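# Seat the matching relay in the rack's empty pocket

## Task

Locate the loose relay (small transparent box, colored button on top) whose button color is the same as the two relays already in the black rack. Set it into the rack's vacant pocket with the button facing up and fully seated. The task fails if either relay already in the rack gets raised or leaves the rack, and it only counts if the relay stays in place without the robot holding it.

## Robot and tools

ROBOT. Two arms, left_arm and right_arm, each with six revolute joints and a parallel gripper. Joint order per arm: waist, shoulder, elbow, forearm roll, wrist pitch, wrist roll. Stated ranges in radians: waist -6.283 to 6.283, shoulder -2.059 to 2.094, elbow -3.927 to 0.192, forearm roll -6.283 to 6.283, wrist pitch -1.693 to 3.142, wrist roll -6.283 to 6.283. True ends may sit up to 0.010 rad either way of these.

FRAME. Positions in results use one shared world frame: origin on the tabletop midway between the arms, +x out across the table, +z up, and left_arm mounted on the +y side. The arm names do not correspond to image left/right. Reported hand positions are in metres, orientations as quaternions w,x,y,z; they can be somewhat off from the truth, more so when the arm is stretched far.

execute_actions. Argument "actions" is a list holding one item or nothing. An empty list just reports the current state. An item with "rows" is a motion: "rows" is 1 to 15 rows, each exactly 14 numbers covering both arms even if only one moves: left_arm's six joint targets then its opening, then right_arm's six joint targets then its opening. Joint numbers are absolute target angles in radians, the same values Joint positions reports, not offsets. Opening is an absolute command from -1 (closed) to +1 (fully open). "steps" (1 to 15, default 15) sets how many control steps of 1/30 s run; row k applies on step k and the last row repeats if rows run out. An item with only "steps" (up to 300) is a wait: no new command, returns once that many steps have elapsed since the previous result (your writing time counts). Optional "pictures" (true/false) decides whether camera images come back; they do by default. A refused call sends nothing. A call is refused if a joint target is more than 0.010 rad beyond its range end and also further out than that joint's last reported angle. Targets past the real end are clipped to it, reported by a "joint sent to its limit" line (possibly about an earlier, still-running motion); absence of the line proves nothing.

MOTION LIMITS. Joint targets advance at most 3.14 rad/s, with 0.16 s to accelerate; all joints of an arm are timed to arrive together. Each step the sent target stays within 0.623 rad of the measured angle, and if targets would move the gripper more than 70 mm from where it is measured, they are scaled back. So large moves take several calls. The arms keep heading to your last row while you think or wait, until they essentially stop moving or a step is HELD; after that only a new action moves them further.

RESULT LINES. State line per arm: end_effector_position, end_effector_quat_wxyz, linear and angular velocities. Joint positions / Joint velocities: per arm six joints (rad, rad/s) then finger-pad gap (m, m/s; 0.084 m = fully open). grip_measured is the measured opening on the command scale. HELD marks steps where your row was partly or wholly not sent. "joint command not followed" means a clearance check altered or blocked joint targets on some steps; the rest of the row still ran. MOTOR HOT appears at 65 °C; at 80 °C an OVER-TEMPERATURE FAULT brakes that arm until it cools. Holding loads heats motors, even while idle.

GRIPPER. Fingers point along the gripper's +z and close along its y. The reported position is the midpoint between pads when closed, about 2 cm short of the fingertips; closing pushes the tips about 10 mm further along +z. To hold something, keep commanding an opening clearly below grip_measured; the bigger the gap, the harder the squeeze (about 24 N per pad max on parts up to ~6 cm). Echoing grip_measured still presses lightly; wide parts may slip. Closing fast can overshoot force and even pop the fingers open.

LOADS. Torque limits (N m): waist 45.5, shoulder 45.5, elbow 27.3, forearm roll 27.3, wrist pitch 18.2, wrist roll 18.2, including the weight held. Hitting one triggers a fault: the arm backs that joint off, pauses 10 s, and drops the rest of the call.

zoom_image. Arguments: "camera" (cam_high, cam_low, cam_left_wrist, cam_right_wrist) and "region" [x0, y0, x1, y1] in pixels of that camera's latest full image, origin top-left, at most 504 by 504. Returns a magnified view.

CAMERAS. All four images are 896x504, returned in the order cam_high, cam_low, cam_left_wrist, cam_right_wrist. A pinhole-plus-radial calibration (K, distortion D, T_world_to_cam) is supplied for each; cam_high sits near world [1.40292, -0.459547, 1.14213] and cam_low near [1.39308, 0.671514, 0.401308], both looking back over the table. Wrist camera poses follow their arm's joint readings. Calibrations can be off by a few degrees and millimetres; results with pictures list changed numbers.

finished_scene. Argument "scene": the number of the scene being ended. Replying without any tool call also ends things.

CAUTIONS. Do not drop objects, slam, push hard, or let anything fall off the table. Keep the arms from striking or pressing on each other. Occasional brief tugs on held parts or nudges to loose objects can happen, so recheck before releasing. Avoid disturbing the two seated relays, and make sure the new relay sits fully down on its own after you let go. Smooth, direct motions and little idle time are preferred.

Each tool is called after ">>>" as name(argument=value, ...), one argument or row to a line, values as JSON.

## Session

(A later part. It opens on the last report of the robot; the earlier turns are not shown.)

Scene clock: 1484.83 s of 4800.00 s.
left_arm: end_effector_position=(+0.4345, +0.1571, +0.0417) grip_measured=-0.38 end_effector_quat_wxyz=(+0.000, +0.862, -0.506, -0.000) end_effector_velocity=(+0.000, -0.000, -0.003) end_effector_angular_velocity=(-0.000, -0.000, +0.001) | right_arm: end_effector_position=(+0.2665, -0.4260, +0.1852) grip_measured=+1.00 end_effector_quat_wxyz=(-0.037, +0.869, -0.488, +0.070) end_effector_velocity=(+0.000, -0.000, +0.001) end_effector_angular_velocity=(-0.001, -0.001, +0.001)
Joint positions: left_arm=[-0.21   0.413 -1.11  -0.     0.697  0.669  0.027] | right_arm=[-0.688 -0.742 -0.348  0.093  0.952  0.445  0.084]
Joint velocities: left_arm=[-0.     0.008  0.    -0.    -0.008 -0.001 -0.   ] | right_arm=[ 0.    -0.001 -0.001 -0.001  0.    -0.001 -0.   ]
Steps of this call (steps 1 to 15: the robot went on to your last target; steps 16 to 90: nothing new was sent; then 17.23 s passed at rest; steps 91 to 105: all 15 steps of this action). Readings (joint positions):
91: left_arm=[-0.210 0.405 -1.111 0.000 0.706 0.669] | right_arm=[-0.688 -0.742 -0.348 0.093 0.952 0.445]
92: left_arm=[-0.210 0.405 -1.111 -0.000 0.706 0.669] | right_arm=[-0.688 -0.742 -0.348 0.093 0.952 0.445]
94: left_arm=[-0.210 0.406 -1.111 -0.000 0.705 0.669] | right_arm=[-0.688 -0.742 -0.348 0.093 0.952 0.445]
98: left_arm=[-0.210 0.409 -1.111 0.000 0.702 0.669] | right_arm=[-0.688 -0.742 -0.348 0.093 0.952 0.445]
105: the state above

>>> execute_actions(
  actions=[
    {"rows": [[-0.2100, 0.41452, -1.11013, 0.0, 0.69561, 0.6690, -0.6, -0.688, -0.742, -0.348, 0.093, 0.952, 0.445, 1.0], [-0.2100, 0.41536, -1.11003, 0.0, 0.69467, 0.6690, -0.6, -0.688, -0.742, -0.348, 0.093, 0.952, 0.445, 1.0], [-0.2100, 0.41620, -1.10993, 0.0, 0.69373, 0.6690, -0.6, -0.688, -0.742, -0.348, 0.093, 0.952, 0.445, 1.0], [-0.2100, 0.41704, -1.10983, 0.0, 0.69279, 0.6690, -0.6, -0.688, -0.742, -0.348, 0.093, 0.952, 0.445, 1.0], [-0.2100, 0.41789, -1.10973, 0.0, 0.69184, 0.6690, -0.6, -0.688, -0.742, -0.348, 0.093, 0.952, 0.445, 1.0], [-0.2100, 0.41873, -1.10964, 0.0, 0.69091, 0.6690, -0.6, -0.688, -0.742, -0.348, 0.093, 0.952, 0.445, 1.0], [-0.2100, 0.41958, -1.10955, 0.0, 0.68997, 0.6690, -0.6, -0.688, -0.742, -0.348, 0.093, 0.952, 0.445, 1.0], [-0.2100, 0.42042, -1.10946, 0.0, 0.68904, 0.6690, -0.6, -0.688, -0.742, -0.348, 0.093, 0.952, 0.445, 1.0], [-0.2100, 0.42127, -1.10937, 0.0, 0.68810, 0.6690, -0.6, -0.688, -0.742, -0.348, 0.093, 0.952, 0.445, 1.0], [-0.2100, 0.42212, -1.10928, 0.0, 0.68716, 0.6690, -0.6, -0.688, -0.742, -0.348, 0.093, 0.952, 0.445, 1.0]], "steps": 15},
  ],
  pictures=true,
)

Scene clock: 1519.73 s of 4800.00 s.
left_arm: end_effector_position=(+0.4355, +0.1565, +0.0393) grip_measured=-0.38 end_effector_quat_wxyz=(-0.000, +0.862, -0.506, +0.002) end_effector_velocity=(-0.001, -0.000, -0.004) end_effector_angular_velocity=(+0.001, +0.002, -0.002) | right_arm: end_effector_position=(+0.2665, -0.4260, +0.1852) grip_measured=+1.00 end_effector_quat_wxyz=(-0.037, +0.869, -0.488, +0.070) end_effector_velocity=(+0.000, -0.000, +0.000) end_effector_angular_velocity=(-0.001, -0.000, -0.000)
Joint positions: left_arm=[-0.21   0.419 -1.111 -0.     0.688  0.669  0.027] | right_arm=[-0.688 -0.742 -0.348  0.093  0.952  0.445  0.084]
Joint velocities: left_arm=[-0.001  0.008  0.001  0.    -0.006  0.001  0.   ] | right_arm=[ 0.     0.    -0.001 -0.001  0.     0.    -0.   ]
Steps of this call (steps 1 to 15: the robot went on to your last target; steps 16 to 90: nothing new was sent; then 31.40 s passed at rest; steps 91 to 105: all 15 steps of this action). Readings (joint positions):
91: left_arm=[-0.210 0.414 -1.110 -0.000 0.697 0.669] | right_arm=[-0.688 -0.742 -0.348 0.093 0.952 0.445]
92: left_arm=[-0.210 0.414 -1.110 -0.000 0.696 0.669] | right_arm=[-0.688 -0.742 -0.348 0.093 0.952 0.445]
94: left_arm=[-0.210 0.414 -1.110 -0.000 0.696 0.669] | right_arm=[-0.688 -0.742 -0.348 0.093 0.952 0.445]
98: left_arm=[-0.210 0.416 -1.111 -0.000 0.693 0.669] | right_arm=[-0.688 -0.742 -0.348 0.093 0.952 0.445]
105: the state above
camera_calibration (this result's frames):
cam_left_wrist: T_world_to_cam=[[-0.87869, -0.477383, 0.00304131, 0.491924], [-0.477343, 0.878488, -0.0200474, 0.144032], [0.00689855, -0.0190672, -0.999794, 0.167583], [0, 0, 0, 1]] pos_world=[0.499845, 0.111501, 0.16894]
cam_right_wrist: T_world_to_cam=[[-0.843848, -0.523046, -0.119763, 0.0534571], [-0.514908, 0.85213, -0.0935069, 0.587197], [0.150962, -0.0172387, -0.988389, 0.267144], [0, 0, 0, 1]] pos_world=[0.307134, -0.467803, 0.325351]

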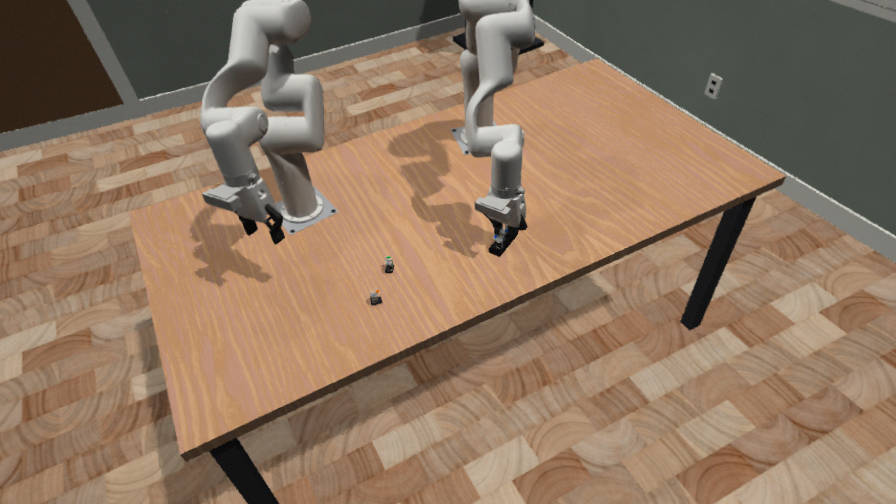

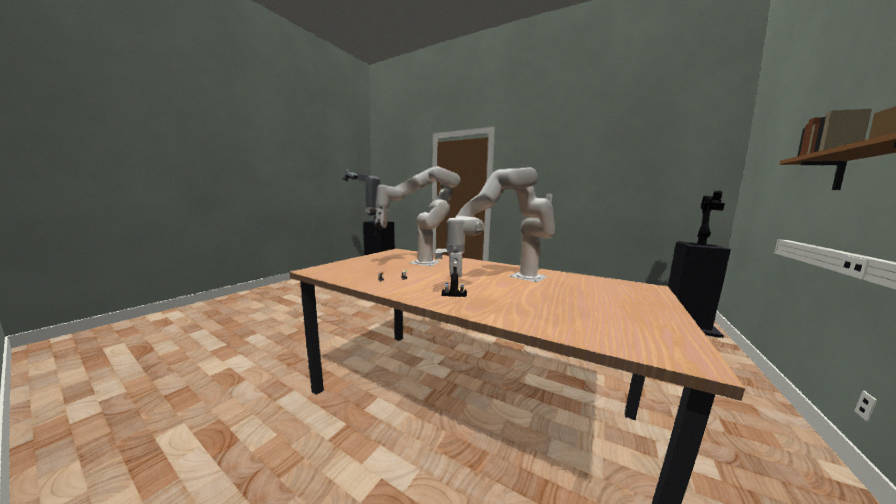

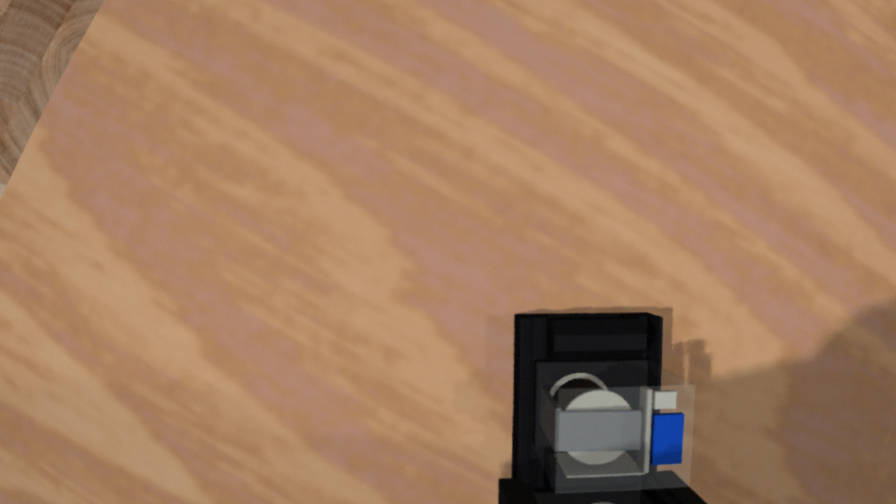

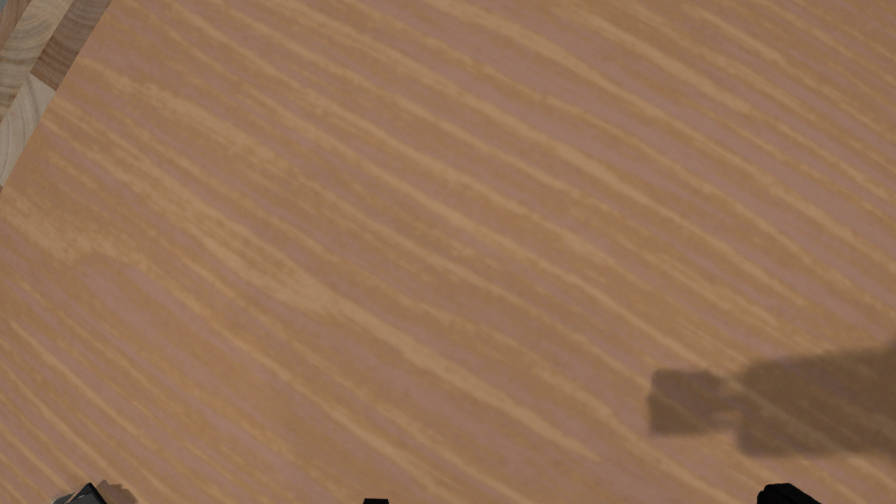

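>>> execute_actions(
  actions=[
    {"steps": 15},
  ],
  pictures=false,
)

Scene clock: 1531.57 s of 4800.00 s.
left_arm: end_effector_position=(+0.4346, +0.1571, +0.0375) grip_measured=-0.38 end_effector_quat_wxyz=(+0.000, +0.862, -0.506, +0.000) end_effector_velocity=(+0.001, +0.000, +0.000) end_effector_angular_velocity=(-0.001, -0.001, -0.000) | right_arm: end_effector_position=(+0.2665, -0.4260, +0.1852) grip_measured=+1.00 end_effector_quat_wxyz=(-0.037, +0.869, -0.488, +0.070) end_effector_velocity=(-0.000, -0.000, +0.001) end_effector_angular_velocity=(-0.002, -0.002, +0.000)
Joint positions: left_arm=[-0.21   0.422 -1.109  0.     0.687  0.669  0.027] | right_arm=[-0.688 -0.742 -0.348  0.093  0.952  0.445  0.084]
Joint velocities: left_arm=[ 0.001 -0.    -0.    -0.    -0.001  0.001 -0.   ] | right_arm=[-0.    -0.003  0.    -0.001  0.    -0.     0.   ]
Steps of this call (steps 1 to 15: the robot went on to your last target; steps 16 to 90: nothing new was sent; then 8.83 s passed at rest). Readings (joint positions):
1: left_arm=[-0.210 0.420 -1.111 -0.000 0.688 0.669] | right_arm=[-0.688 -0.742 -0.348 0.093 0.952 0.445]
2: left_arm=[-0.210 0.420 -1.111 -0.000 0.688 0.669] | right_arm=[-0.688 -0.742 -0.348 0.093 0.952 0.445]
4: left_arm=[-0.210 0.423 -1.108 0.000 0.687 0.669] | right_arm=[-0.688 -0.742 -0.348 0.093 0.952 0.445]
8: left_arm=[-0.210 0.424 -1.108 0.000 0.687 0.669] | right_arm=[-0.688 -0.742 -0.348 0.093 0.952 0.445]
90: the state above
All arms were judged still, so your last target was given up. Only a new action makes them travel on or press farther. Fingers that are still opening or closing keep moving.

>>> execute_actions(
  actions=[
    {"rows": [[-0.2100, 0.42297, -1.10920, 0.0, 0.68622, 0.6690, -0.6, -0.688, -0.742, -0.348, 0.093, 0.952, 0.445, 1.0], [-0.2100, 0.42382, -1.10911, 0.0, 0.68529, 0.6690, -0.6, -0.688, -0.742, -0.348, 0.093, 0.952, 0.445, 1.0], [-0.2100, 0.42468, -1.10903, 0.0, 0.68435, 0.6690, -0.6, -0.688, -0.742, -0.348, 0.093, 0.952, 0.445, 1.0], [-0.2100, 0.42553, -1.10895, 0.0, 0.68342, 0.6690, -0.6, -0.688, -0.742, -0.348, 0.093, 0.952, 0.445, 1.0], [-0.2100, 0.42638, -1.10886, 0.0, 0.68248, 0.6690, -0.6, -0.688, -0.742, -0.348, 0.093, 0.952, 0.445, 1.0], [-0.2100, 0.42724, -1.10879, 0.0, 0.68155, 0.6690, -0.6, -0.688, -0.742, -0.348, 0.093, 0.952, 0.445, 1.0], [-0.2100, 0.42810, -1.10871, 0.0, 0.68062, 0.6690, -0.6, -0.688, -0.742, -0.348, 0.093, 0.952, 0.445, 1.0]], "steps": 15},
  ],
  pictures=true,
)

Scene clock: 1551.47 s of 4800.00 s.
left_arm: end_effector_position=(+0.4351, +0.1569, +0.0357) grip_measured=-0.38 end_effector_quat_wxyz=(-0.000, +0.862, -0.506, +0.001) end_effector_velocity=(-0.000, -0.000, -0.001) end_effector_angular_velocity=(+0.000, +0.001, -0.002) | right_arm: end_effector_position=(+0.2665, -0.4260, +0.1852) grip_measured=+1.00 end_effector_quat_wxyz=(-0.037, +0.869, -0.488, +0.070) end_effector_velocity=(+0.000, -0.000, -0.000) end_effector_angular_velocity=(+0.000, +0.000, +0.002)
Joint positions: left_arm=[-0.21   0.427 -1.109 -0.     0.681  0.669  0.027] | right_arm=[-0.688 -0.742 -0.348  0.093  0.952  0.445  0.084]
Joint velocities: left_arm=[-0.001  0.001  0.001  0.    -0.001  0.001  0.   ] | right_arm=[ 0.     0.002 -0.     0.    -0.001 -0.002 -0.   ]
Steps of this call (steps 1 to 90: nothing new was sent; then 16.40 s passed at rest; steps 91 to 105: all 15 steps of this action). Readings (joint positions):
91: left_arm=[-0.210 0.422 -1.109 0.000 0.687 0.669] | right_arm=[-0.688 -0.742 -0.348 0.093 0.952 0.445]
92: left_arm=[-0.210 0.422 -1.109 -0.000 0.687 0.669] | right_arm=[-0.688 -0.742 -0.348 0.093 0.952 0.445]
94: left_arm=[-0.210 0.423 -1.109 -0.000 0.686 0.669] | right_arm=[-0.688 -0.742 -0.348 0.093 0.952 0.445]
98: left_arm=[-0.210 0.425 -1.109 0.000 0.684 0.669] | right_arm=[-0.688 -0.742 -0.348 0.093 0.952 0.445]
105: the state above
camera_calibration (this result's frames):
cam_left_wrist: T_world_to_cam=[[-0.878564, -0.477609, 0.0039458, 0.491716], [-0.477593, 0.87838, -0.0187965, 0.143521], [0.00551145, -0.0183984, -0.999816, 0.164474], [0, 0, 0, 1]] pos_world=[0.499642, 0.111808, 0.165201]
cam_right_wrist: T_world_to_cam=[[-0.843848, -0.523046, -0.119763, 0.0534569], [-0.514908, 0.85213, -0.093507, 0.587197], [0.150962, -0.0172387, -0.988389, 0.267144], [0, 0, 0, 1]] pos_world=[0.307134, -0.467803, 0.325351]

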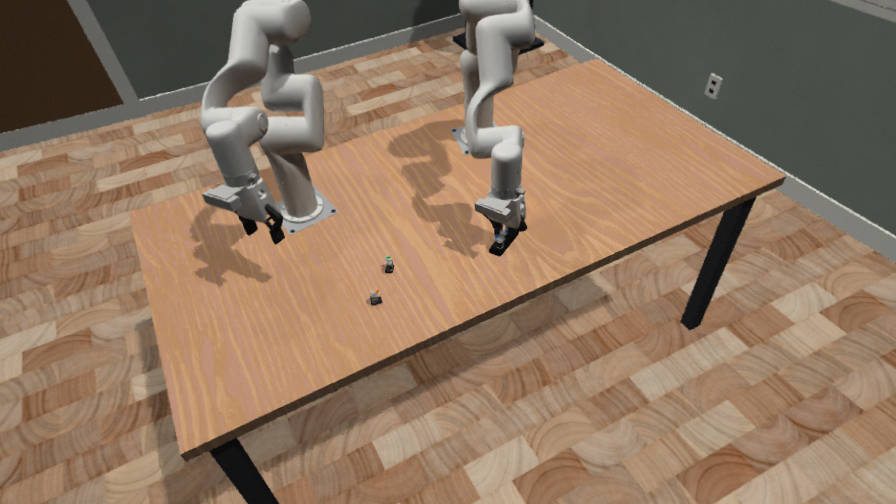

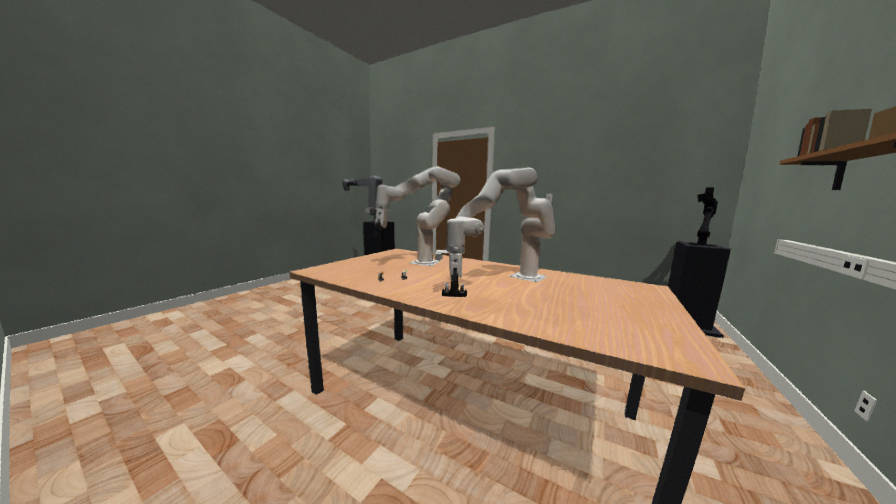

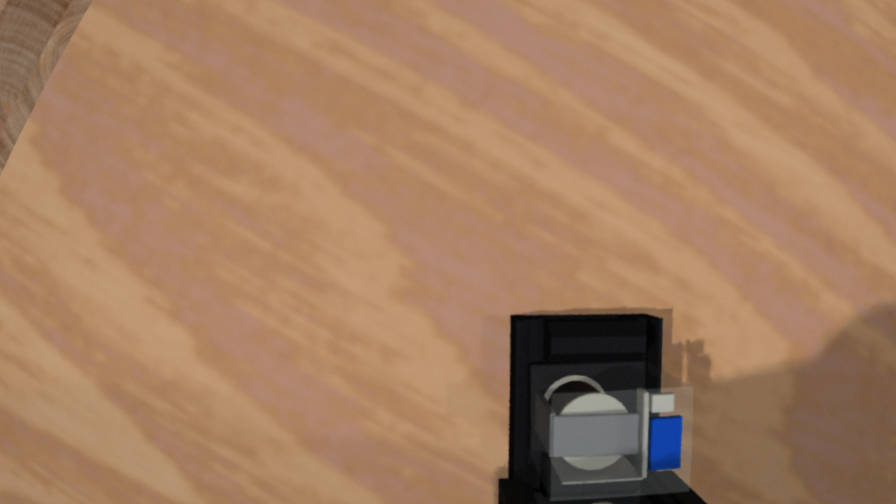

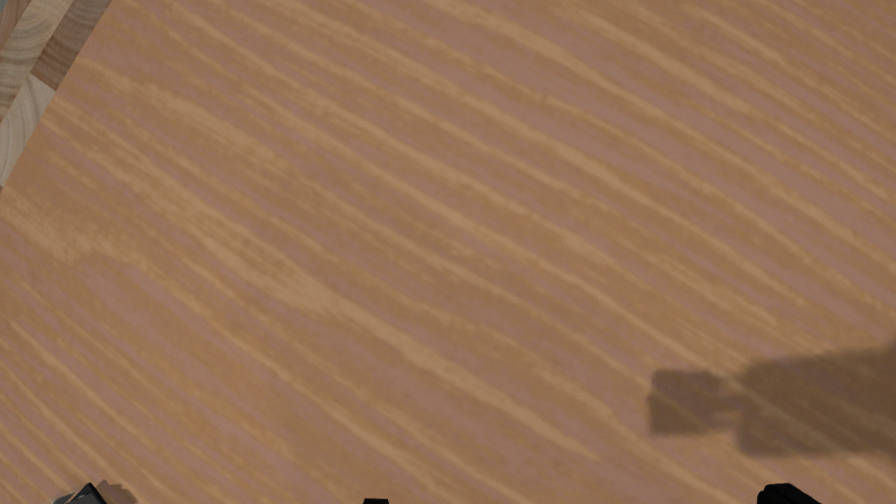

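>>> zoom_image(
  camera="cam_low",
  region=[440, 276, 470, 300],
)

Region (440, 276, 470, 300) of cam_low's 896x504 image, scaled by 16.800, with more detail than that image has; it fills the top 403 rows of this view, and the rest is white.

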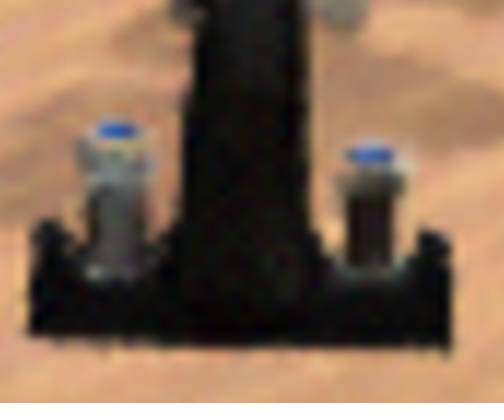

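>>> execute_actions(
  actions=[
    {"steps": 10},
  ],
  pictures=false,
)

Scene clock: 1581.27 s of 4800.00 s.
left_arm: end_effector_position=(+0.4348, +0.1571, +0.0349) grip_measured=-0.38 end_effector_quat_wxyz=(-0.000, +0.862, -0.506, +0.000) end_effector_velocity=(+0.000, +0.000, -0.000) end_effector_angular_velocity=(+0.000, -0.001, -0.000) | right_arm: end_effector_position=(+0.2665, -0.4260, +0.1852) grip_measured=+1.00 end_effector_quat_wxyz=(-0.037, +0.869, -0.488, +0.070) end_effector_velocity=(-0.000, +0.000, -0.001) end_effector_angular_velocity=(+0.001, +0.000, -0.000)
Joint positions: left_arm=[-0.21   0.428 -1.109  0.     0.681  0.669  0.027] | right_arm=[-0.688 -0.742 -0.348  0.093  0.952  0.445  0.084]
Joint velocities: left_arm=[ 0.     0.     0.     0.    -0.001  0.     0.   ] | right_arm=[-0.     0.001  0.001  0.001 -0.001 -0.001  0.   ]
Steps of this call (steps 1 to 15: the robot went on to your last target; steps 16 to 90: nothing new was sent; then 26.80 s passed at rest). Readings (joint positions):
1: left_arm=[-0.210 0.427 -1.109 -0.000 0.681 0.669] | right_arm=[-0.688 -0.742 -0.348 0.093 0.952 0.445]
2: left_arm=[-0.210 0.427 -1.109 0.000 0.681 0.669] | right_arm=[-0.688 -0.742 -0.348 0.093 0.952 0.445]
4: left_arm=[-0.210 0.427 -1.109 0.000 0.681 0.669] | right_arm=[-0.688 -0.742 -0.348 0.093 0.952 0.445]
8: left_arm=[-0.210 0.427 -1.109 0.000 0.681 0.669] | right_arm=[-0.688 -0.742 -0.348 0.093 0.952 0.445]
90: the state above
All arms were judged still, so your last target was given up. Only a new action makes them travel on or press farther. Fingers that are still opening or closing keep moving.

>>> execute_actions(
  actions=[
    {"rows": [[-0.2100, 0.42853, -1.10868, 0.0, 0.68015, 0.6690, -0.6, -0.688, -0.742, -0.348, 0.093, 0.952, 0.445, 1.0], [-0.2100, 0.42896, -1.10864, 0.0, 0.67968, 0.6690, -0.6, -0.688, -0.742, -0.348, 0.093, 0.952, 0.445, 1.0], [-0.2100, 0.42938, -1.10860, 0.0, 0.67922, 0.6690, -0.6, -0.688, -0.742, -0.348, 0.093, 0.952, 0.445, 1.0], [-0.2100, 0.42981, -1.10857, 0.0, 0.67876, 0.6690, -0.6, -0.688, -0.742, -0.348, 0.093, 0.952, 0.445, 1.0], [-0.2100, 0.43024, -1.10853, 0.0, 0.67829, 0.6690, -0.6, -0.688, -0.742, -0.348, 0.093, 0.952, 0.445, 1.0]], "steps": 15},
  ],
  pictures=false,
)

Scene clock: 1600.23 s of 4800.00 s.
left_arm: end_effector_position=(+0.4348, +0.1570, +0.0345) grip_measured=-0.38 end_effector_quat_wxyz=(-0.000, +0.862, -0.506, +0.000) end_effector_velocity=(+0.001, -0.000, +0.000) end_effector_angular_velocity=(-0.001, -0.003, -0.002) | right_arm: end_effector_position=(+0.2665, -0.4260, +0.1852) grip_measured=+1.00 end_effector_quat_wxyz=(-0.037, +0.869, -0.488, +0.070) end_effector_velocity=(+0.000, -0.000, +0.001) end_effector_angular_velocity=(-0.001, -0.002, -0.002)
Joint positions: left_arm=[-0.21   0.429 -1.108  0.     0.679  0.669  0.027] | right_arm=[-0.688 -0.742 -0.348  0.093  0.952  0.445  0.084]
Joint velocities: left_arm=[-0.    -0.     0.001  0.    -0.005  0.001  0.   ] | right_arm=[-0.    -0.003  0.    -0.     0.     0.002  0.   ]
Steps of this call (steps 1 to 90: nothing new was sent; then 15.47 s passed at rest; steps 91 to 105: all 15 steps of this action). Readings (joint positions):
91: left_arm=[-0.210 0.428 -1.109 -0.000 0.681 0.669] | right_arm=[-0.688 -0.742 -0.348 0.093 0.952 0.445]
92: left_arm=[-0.210 0.428 -1.109 -0.000 0.681 0.669] | right_arm=[-0.688 -0.742 -0.348 0.093 0.952 0.445]
94: left_arm=[-0.210 0.428 -1.109 -0.000 0.680 0.669] | right_arm=[-0.688 -0.742 -0.348 0.093 0.952 0.445]
98: left_arm=[-0.210 0.429 -1.109 0.000 0.680 0.669] | right_arm=[-0.688 -0.742 -0.348 0.093 0.952 0.445]
105: the state above

>>> execute_actions(
  actions=[
    {"steps": 20},
  ],
  pictures=true,
)

Scene clock: 1604.77 s of 4800.00 s.
left_arm: end_effector_position=(+0.4350, +0.1570, +0.0343) grip_measured=-0.38 end_effector_quat_wxyz=(-0.000, +0.862, -0.506, +0.001) end_effector_velocity=(-0.000, +0.000, -0.000) end_effector_angular_velocity=(+0.001, +0.002, +0.001) | right_arm: end_effector_position=(+0.2665, -0.4260, +0.1852) grip_measured=+1.00 end_effector_quat_wxyz=(-0.037, +0.869, -0.488, +0.070) end_effector_velocity=(-0.000, +0.000, -0.000) end_effector_angular_velocity=(+0.000, -0.000, -0.001)
Joint positions: left_arm=[-0.21   0.429 -1.109  0.     0.678  0.669  0.027] | right_arm=[-0.688 -0.742 -0.348  0.093  0.952  0.445  0.084]
Joint velocities: left_arm=[ 0.    -0.     0.     0.     0.002 -0.001 -0.   ] | right_arm=[-0.    -0.001  0.     0.     0.     0.    -0.   ]
Steps of this call (steps 1 to 15: the robot went on to your last target; steps 16 to 90: nothing new was sent; then 1.53 s passed at rest). Readings (joint positions):
1: left_arm=[-0.210 0.429 -1.108 0.000 0.679 0.669] | right_arm=[-0.688 -0.742 -0.348 0.093 0.952 0.445]
2: left_arm=[-0.210 0.428 -1.108 0.000 0.679 0.669] | right_arm=[-0.688 -0.742 -0.348 0.093 0.952 0.445]
4: left_arm=[-0.210 0.428 -1.108 0.000 0.679 0.669] | right_arm=[-0.688 -0.742 -0.348 0.093 0.952 0.445]
8: left_arm=[-0.210 0.428 -1.108 0.000 0.679 0.669] | right_arm=[-0.688 -0.742 -0.348 0.093 0.952 0.445]
90: the state above
All arms were judged still, so your last target was given up. Only a new action makes them travel on or press farther. Fingers that are still opening or closing keep moving.
camera_calibration (this result's frames):
cam_left_wrist: T_world_to_cam=[[-0.878565, -0.477605, 0.00411905, 0.491605], [-0.477594, 0.878384, -0.0185789, 0.143352], [0.00525527, -0.01829, -0.999819, 0.163146], [0, 0, 0, 1]] pos_world=[0.499514, 0.111859, 0.163755]
cam_right_wrist: T_world_to_cam=[[-0.843848, -0.523046, -0.119763, 0.053457], [-0.514908, 0.85213, -0.0935072, 0.587197], [0.150962, -0.0172388, -0.988389, 0.267144], [0, 0, 0, 1]] pos_world=[0.307134, -0.467803, 0.325351]

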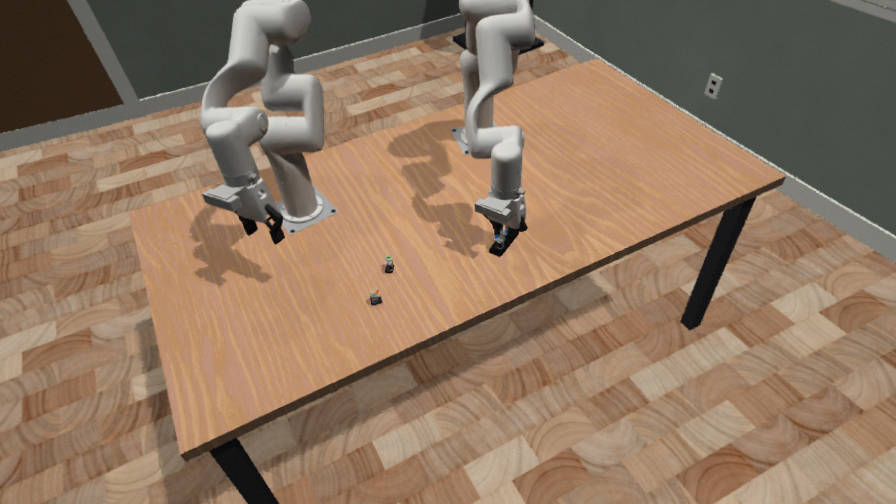

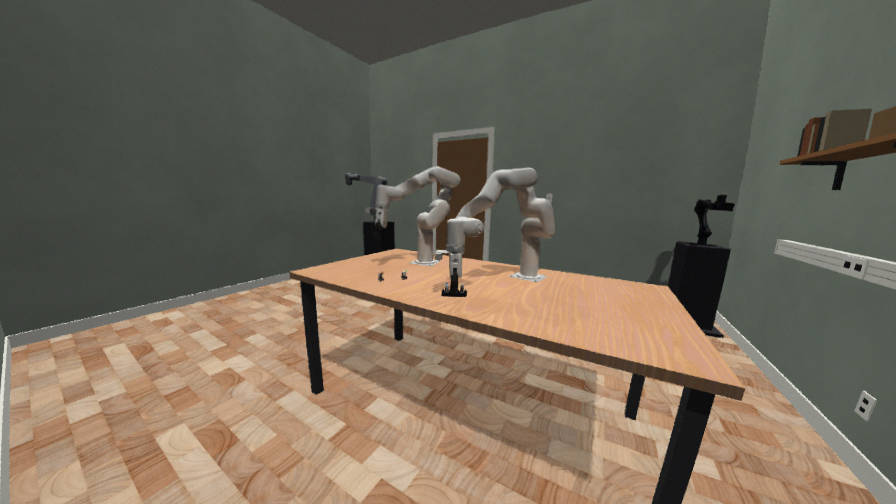

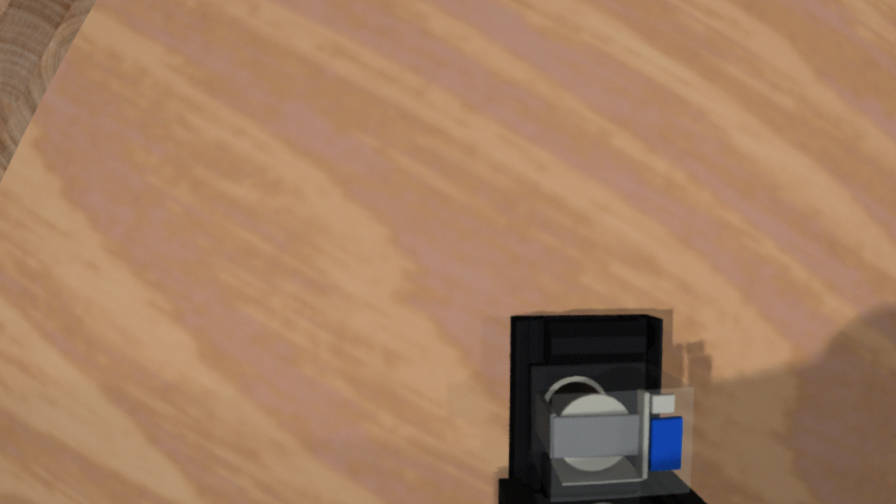

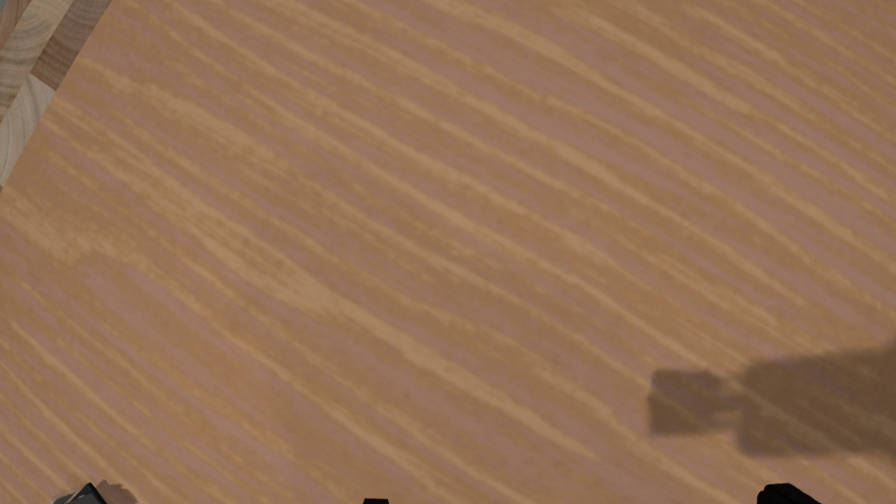

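>>> execute_actions(
  actions=[
    {"rows": [[-0.2100, 0.42896, -1.10864, 0.0, 0.67968, 0.6690, -0.6, -0.688, -0.742, -0.348, 0.093, 0.952, 0.445, 1.0], [-0.2100, 0.42896, -1.10864, 0.0, 0.67968, 0.6690, -0.6, -0.688, -0.742, -0.348, 0.093, 0.952, 0.445, 1.0], [-0.2100, 0.42896, -1.10864, 0.0, 0.67968, 0.6690, -0.5, -0.688, -0.742, -0.348, 0.093, 0.952, 0.445, 1.0], [-0.2100, 0.42896, -1.10864, 0.0, 0.67968, 0.6690, -0.42, -0.688, -0.742, -0.348, 0.093, 0.952, 0.445, 1.0], [-0.2100, 0.42896, -1.10864, 0.0, 0.67968, 0.6690, -0.36, -0.688, -0.742, -0.348, 0.093, 0.952, 0.445, 1.0], [-0.2100, 0.42896, -1.10864, 0.0, 0.67968, 0.6690, -0.3, -0.688, -0.742, -0.348, 0.093, 0.952, 0.445, 1.0], [-0.2100, 0.42896, -1.10864, 0.0, 0.67968, 0.6690, -0.22, -0.688, -0.742, -0.348, 0.093, 0.952, 0.445, 1.0], [-0.2100, 0.42896, -1.10864, 0.0, 0.67968, 0.6690, -0.14, -0.688, -0.742, -0.348, 0.093, 0.952, 0.445, 1.0], [-0.2100, 0.42896, -1.10864, 0.0, 0.67968, 0.6690, -0.05, -0.688, -0.742, -0.348, 0.093, 0.952, 0.445, 1.0], [-0.2100, 0.42896, -1.10864, 0.0, 0.67968, 0.6690, 0.05, -0.688, -0.742, -0.348, 0.093, 0.952, 0.445, 1.0], [-0.2100, 0.42896, -1.10864, 0.0, 0.67968, 0.6690, 0.15, -0.688, -0.742, -0.348, 0.093, 0.952, 0.445, 1.0], [-0.2100, 0.42896, -1.10864, 0.0, 0.67968, 0.6690, 0.25, -0.688, -0.742, -0.348, 0.093, 0.952, 0.445, 1.0]], "steps": 15},
  ],
  pictures=true,
)

Scene clock: 1629.93 s of 4800.00 s.
left_arm: end_effector_position=(+0.4310, +0.1583, +0.0300) grip_measured=+0.18 end_effector_quat_wxyz=(+0.001, +0.862, -0.507, -0.006) end_effector_velocity=(-0.007, +0.005, -0.007) end_effector_angular_velocity=(+0.010, +0.023, +0.004) | right_arm: end_effector_position=(+0.2665, -0.4260, +0.1852) grip_measured=+1.00 end_effector_quat_wxyz=(-0.037, +0.869, -0.488, +0.070) end_effector_velocity=(+0.000, -0.000, +0.001) end_effector_angular_velocity=(-0.001, -0.001, +0.001)
Joint positions: left_arm=[-0.211  0.434 -1.104 -0.     0.681  0.669  0.052] | right_arm=[-0.688 -0.742 -0.348  0.093  0.952  0.445  0.084]
Joint velocities: left_arm=[ 0.004  0.004  0.011  0.     0.01  -0.     0.033] | right_arm=[ 0.    -0.001 -0.001 -0.001 -0.    -0.001 -0.   ]
Steps of this call (steps 1 to 90: nothing new was sent; then 21.67 s passed at rest; steps 91 to 105: all 15 steps of this action). Readings (joint positions):
91: left_arm=[-0.210 0.429 -1.109 -0.000 0.678 0.669] | right_arm=[-0.688 -0.742 -0.348 0.093 0.952 0.445]
92: left_arm=[-0.210 0.429 -1.109 -0.000 0.678 0.669] | right_arm=[-0.688 -0.742 -0.348 0.093 0.952 0.445]
94: left_arm=[-0.210 0.429 -1.109 -0.000 0.679 0.669] | right_arm=[-0.688 -0.742 -0.348 0.093 0.952 0.445]
98: left_arm=[-0.210 0.430 -1.108 -0.000 0.679 0.669] | right_arm=[-0.688 -0.742 -0.348 0.093 0.952 0.445]
105: the state above
camera_calibration (this result's frames):
cam_left_wrist: T_world_to_cam=[[-0.87871, -0.477202, 0.0121494, 0.488498], [-0.477313, 0.87869, -0.00878861, 0.139721], [-0.00648163, -0.0135217, -0.999888, 0.163264], [0, 0, 0, 1]] pos_world=[0.496996, 0.112548, 0.158538]
cam_right_wrist: T_world_to_cam=[[-0.843848, -0.523046, -0.119763, 0.0534569], [-0.514908, 0.85213, -0.093507, 0.587197], [0.150962, -0.0172387, -0.988389, 0.267144], [0, 0, 0, 1]] pos_world=[0.307134, -0.467802, 0.325351]

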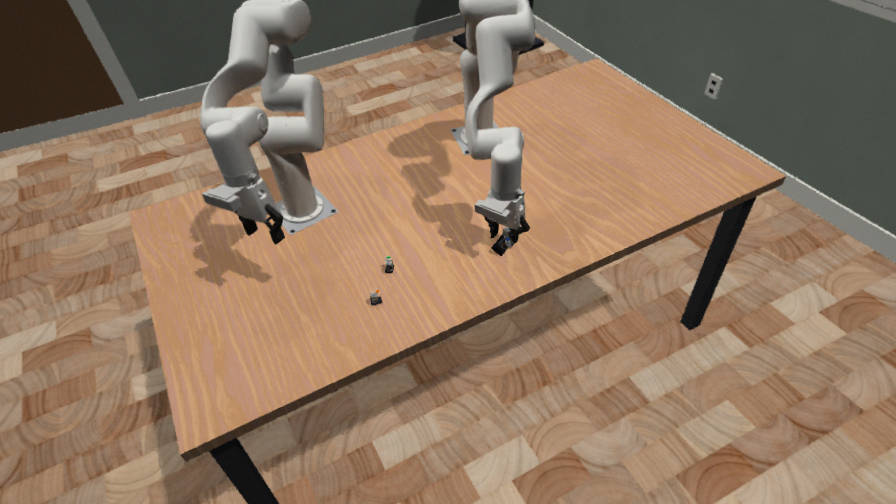

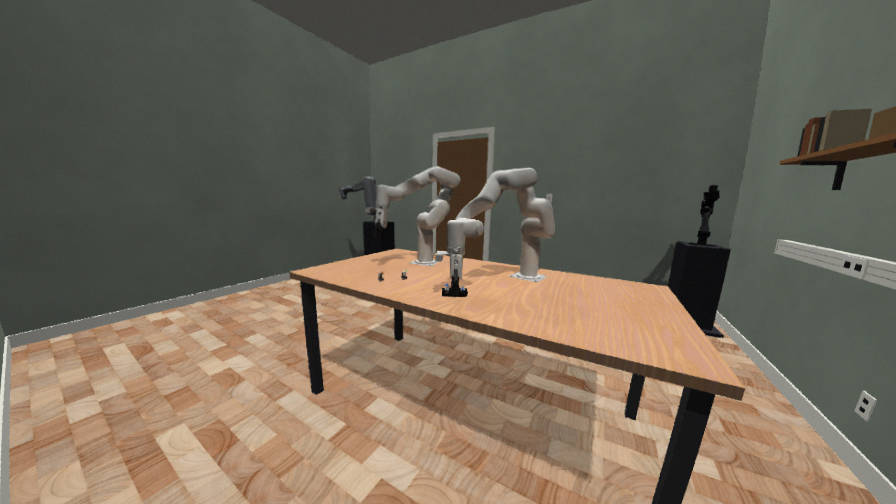

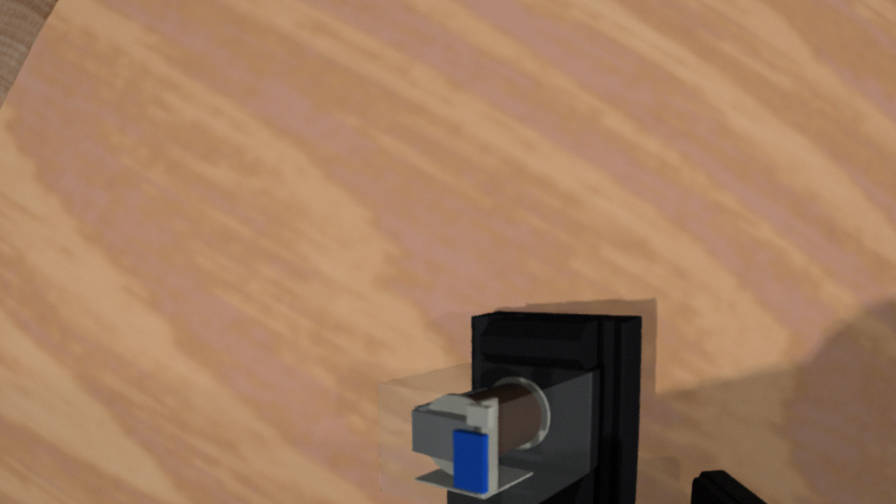

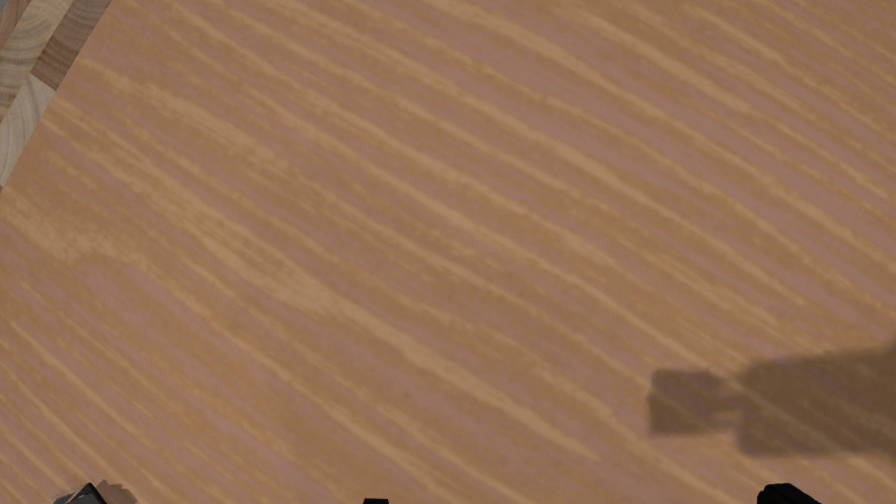

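>>> execute_actions(
  actions=[],
)

Scene clock: 1648.43 s of 4800.00 s.
left_arm: end_effector_position=(+0.4346, +0.1571, +0.0343) grip_measured=+0.24 end_effector_quat_wxyz=(+0.000, +0.862, -0.506, +0.000) end_effector_velocity=(-0.000, -0.001, +0.000) end_effector_angular_velocity=(-0.000, -0.000, -0.002) | right_arm: end_effector_position=(+0.2665, -0.4260, +0.1852) grip_measured=+1.00 end_effector_quat_wxyz=(-0.037, +0.869, -0.488, +0.070) end_effector_velocity=(-0.000, +0.000, -0.000) end_effector_angular_velocity=(-0.000, +0.000, +0.001)
Joint positions: left_arm=[-0.21   0.429 -1.109  0.     0.68   0.669  0.054] | right_arm=[-0.688 -0.742 -0.348  0.093  0.952  0.445  0.084]
Joint velocities: left_arm=[-0.001 -0.    -0.    -0.    -0.     0.001  0.   ] | right_arm=[ 0.     0.     0.    -0.001 -0.    -0.    -0.   ]
Steps of this call (steps 1 to 15: the robot went on to your last target; steps 16 to 90: nothing new was sent; then 15.50 s passed at rest). Readings (joint positions):
1: left_arm=[-0.210 0.434 -1.104 -0.000 0.682 0.669] | right_arm=[-0.688 -0.742 -0.348 0.093 0.952 0.445]
2: left_arm=[-0.210 0.434 -1.103 -0.000 0.682 0.669] | right_arm=[-0.688 -0.742 -0.348 0.093 0.952 0.445]
4: left_arm=[-0.210 0.433 -1.103 0.000 0.682 0.669] | right_arm=[-0.688 -0.742 -0.348 0.093 0.952 0.445]
8: left_arm=[-0.210 0.432 -1.105 0.000 0.682 0.669] | right_arm=[-0.688 -0.742 -0.348 0.093 0.952 0.445]
90: the state above
All arms were judged still, so your last target was given up. Only a new action makes them travel on or press farther. Fingers that are still opening or closing keep moving.
camera_calibration (this result's frames):
cam_left_wrist: T_world_to_cam=[[-0.878562, -0.477603, 0.00492967, 0.491359], [-0.477611, 0.878395, -0.0175792, 0.143062], [0.00406567, -0.0177988, -0.999833, 0.163633], [0, 0, 0, 1]] pos_world=[0.499352, 0.111922, 0.163699]
cam_right_wrist: T_world_to_cam=[[-0.843848, -0.523046, -0.119763, 0.0534571], [-0.514908, 0.85213, -0.093507, 0.587197], [0.150962, -0.0172388, -0.988389, 0.267144], [0, 0, 0, 1]] pos_world=[0.307134, -0.467803, 0.325351]

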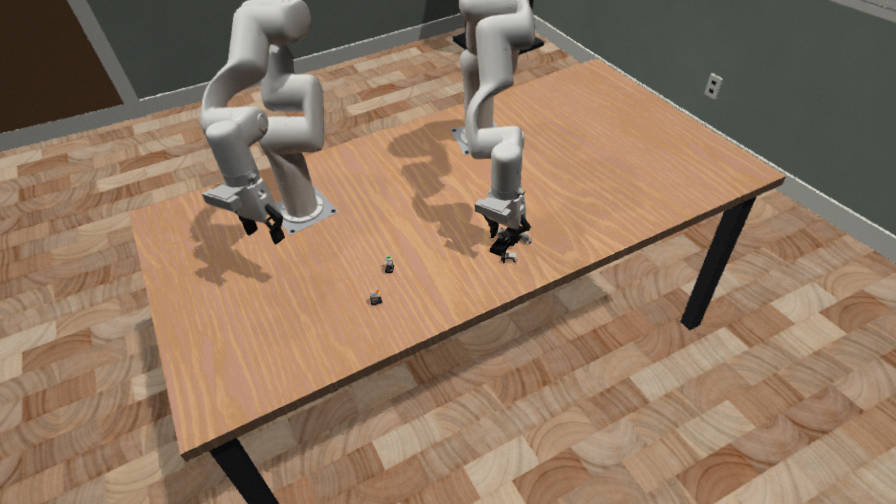

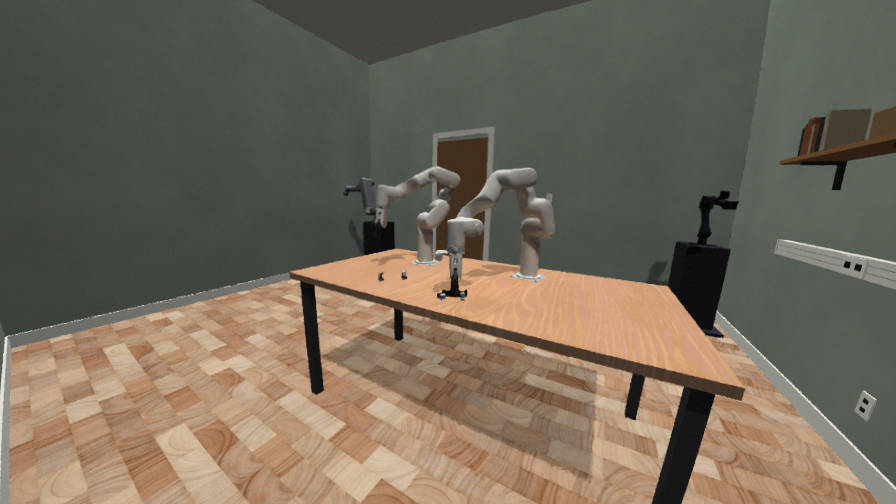

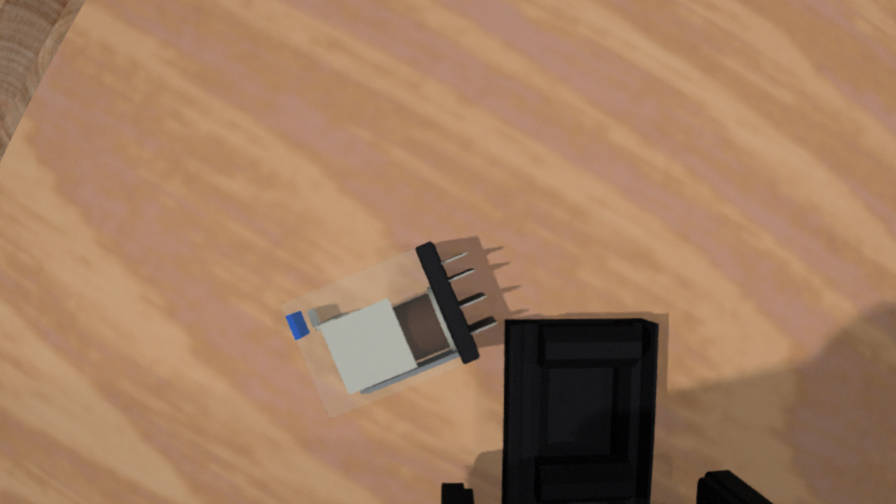

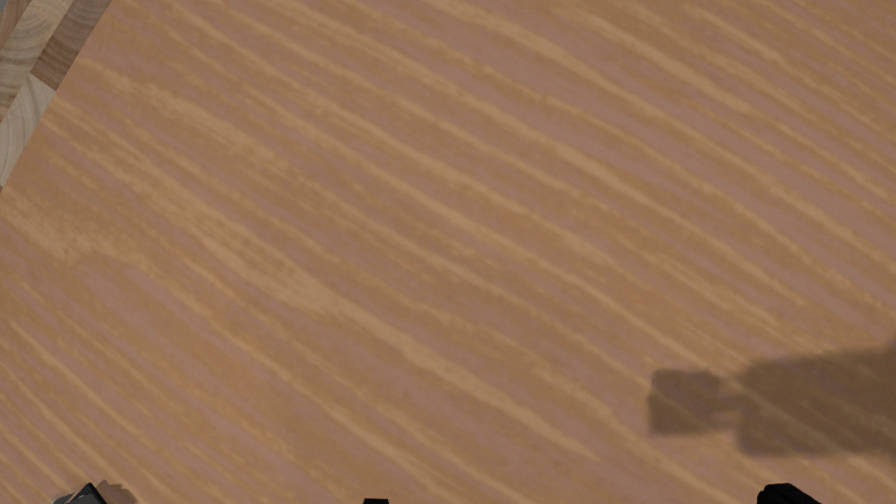

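>>> zoom_image(
  camera="cam_high",
  region=[460, 190, 560, 280],
)

>>> zoom_image(
  camera="cam_low",
  region=[425, 260, 485, 305],
)

Region (460, 190, 560, 280) of cam_high's 896x504 image, scaled by 5.040, with more detail than that image has; it fills the top 454 rows of this view, and the rest is white.

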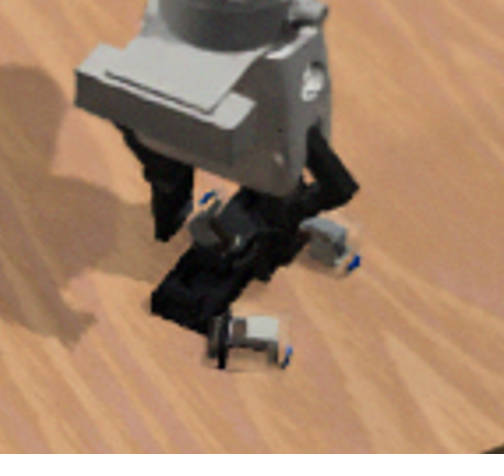

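Region (425, 260, 485, 305) of cam_low's 896x504 image, scaled by 8.400, with more detail than that image has; it fills the top 378 rows of this view, and the rest is white.

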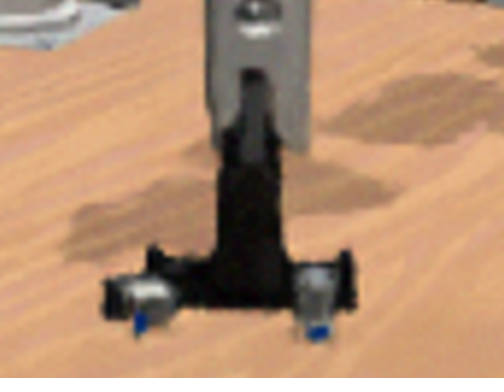

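>>> execute_actions(
  actions=[
    {"rows": [[-0.2100, 0.3576, -1.1213, 0.0, 0.7637, 0.6690, 0.25, -0.688, -0.742, -0.348, 0.093, 0.952, 0.445, 1.0]], "steps": 15},
  ],
  pictures=false,
)

Scene clock: 1768.93 s of 4800.00 s.
left_arm: end_effector_position=(+0.4342, +0.1573, +0.0685) grip_measured=+0.24 end_effector_quat_wxyz=(+0.000, +0.862, -0.506, -0.001) end_effector_velocity=(+0.002, -0.001, +0.006) end_effector_angular_velocity=(-0.002, -0.004, -0.000) | right_arm: end_effector_position=(+0.2665, -0.4260, +0.1852) grip_measured=+1.00 end_effector_quat_wxyz=(-0.037, +0.869, -0.488, +0.070) end_effector_velocity=(+0.000, +0.000, -0.000) end_effector_angular_velocity=(+0.001, +0.000, +0.000)
Joint positions: left_arm=[-0.21   0.359 -1.12   0.     0.763  0.669  0.054] | right_arm=[-0.688 -0.742 -0.348  0.093  0.952  0.445  0.084]
Joint velocities: left_arm=[ 0.    -0.008 -0.006  0.     0.01   0.001  0.   ] | right_arm=[ 0.     0.001 -0.     0.001 -0.    -0.001 -0.   ]
Steps of this call (steps 1 to 90: nothing new was sent; then 117.00 s passed at rest; steps 91 to 105: all 15 steps of this action). Readings (joint positions):
91: left_arm=[-0.210 0.429 -1.109 0.000 0.680 0.669] | right_arm=[-0.688 -0.742 -0.348 0.093 0.952 0.445]
92: left_arm=[-0.210 0.427 -1.109 0.000 0.684 0.669] | right_arm=[-0.688 -0.742 -0.348 0.093 0.952 0.445]
94: left_arm=[-0.210 0.406 -1.110 0.000 0.713 0.669] | right_arm=[-0.688 -0.742 -0.348 0.093 0.952 0.445]
98: left_arm=[-0.210 0.365 -1.123 -0.000 0.750 0.669] | right_arm=[-0.688 -0.742 -0.348 0.093 0.952 0.445]
105: the state above


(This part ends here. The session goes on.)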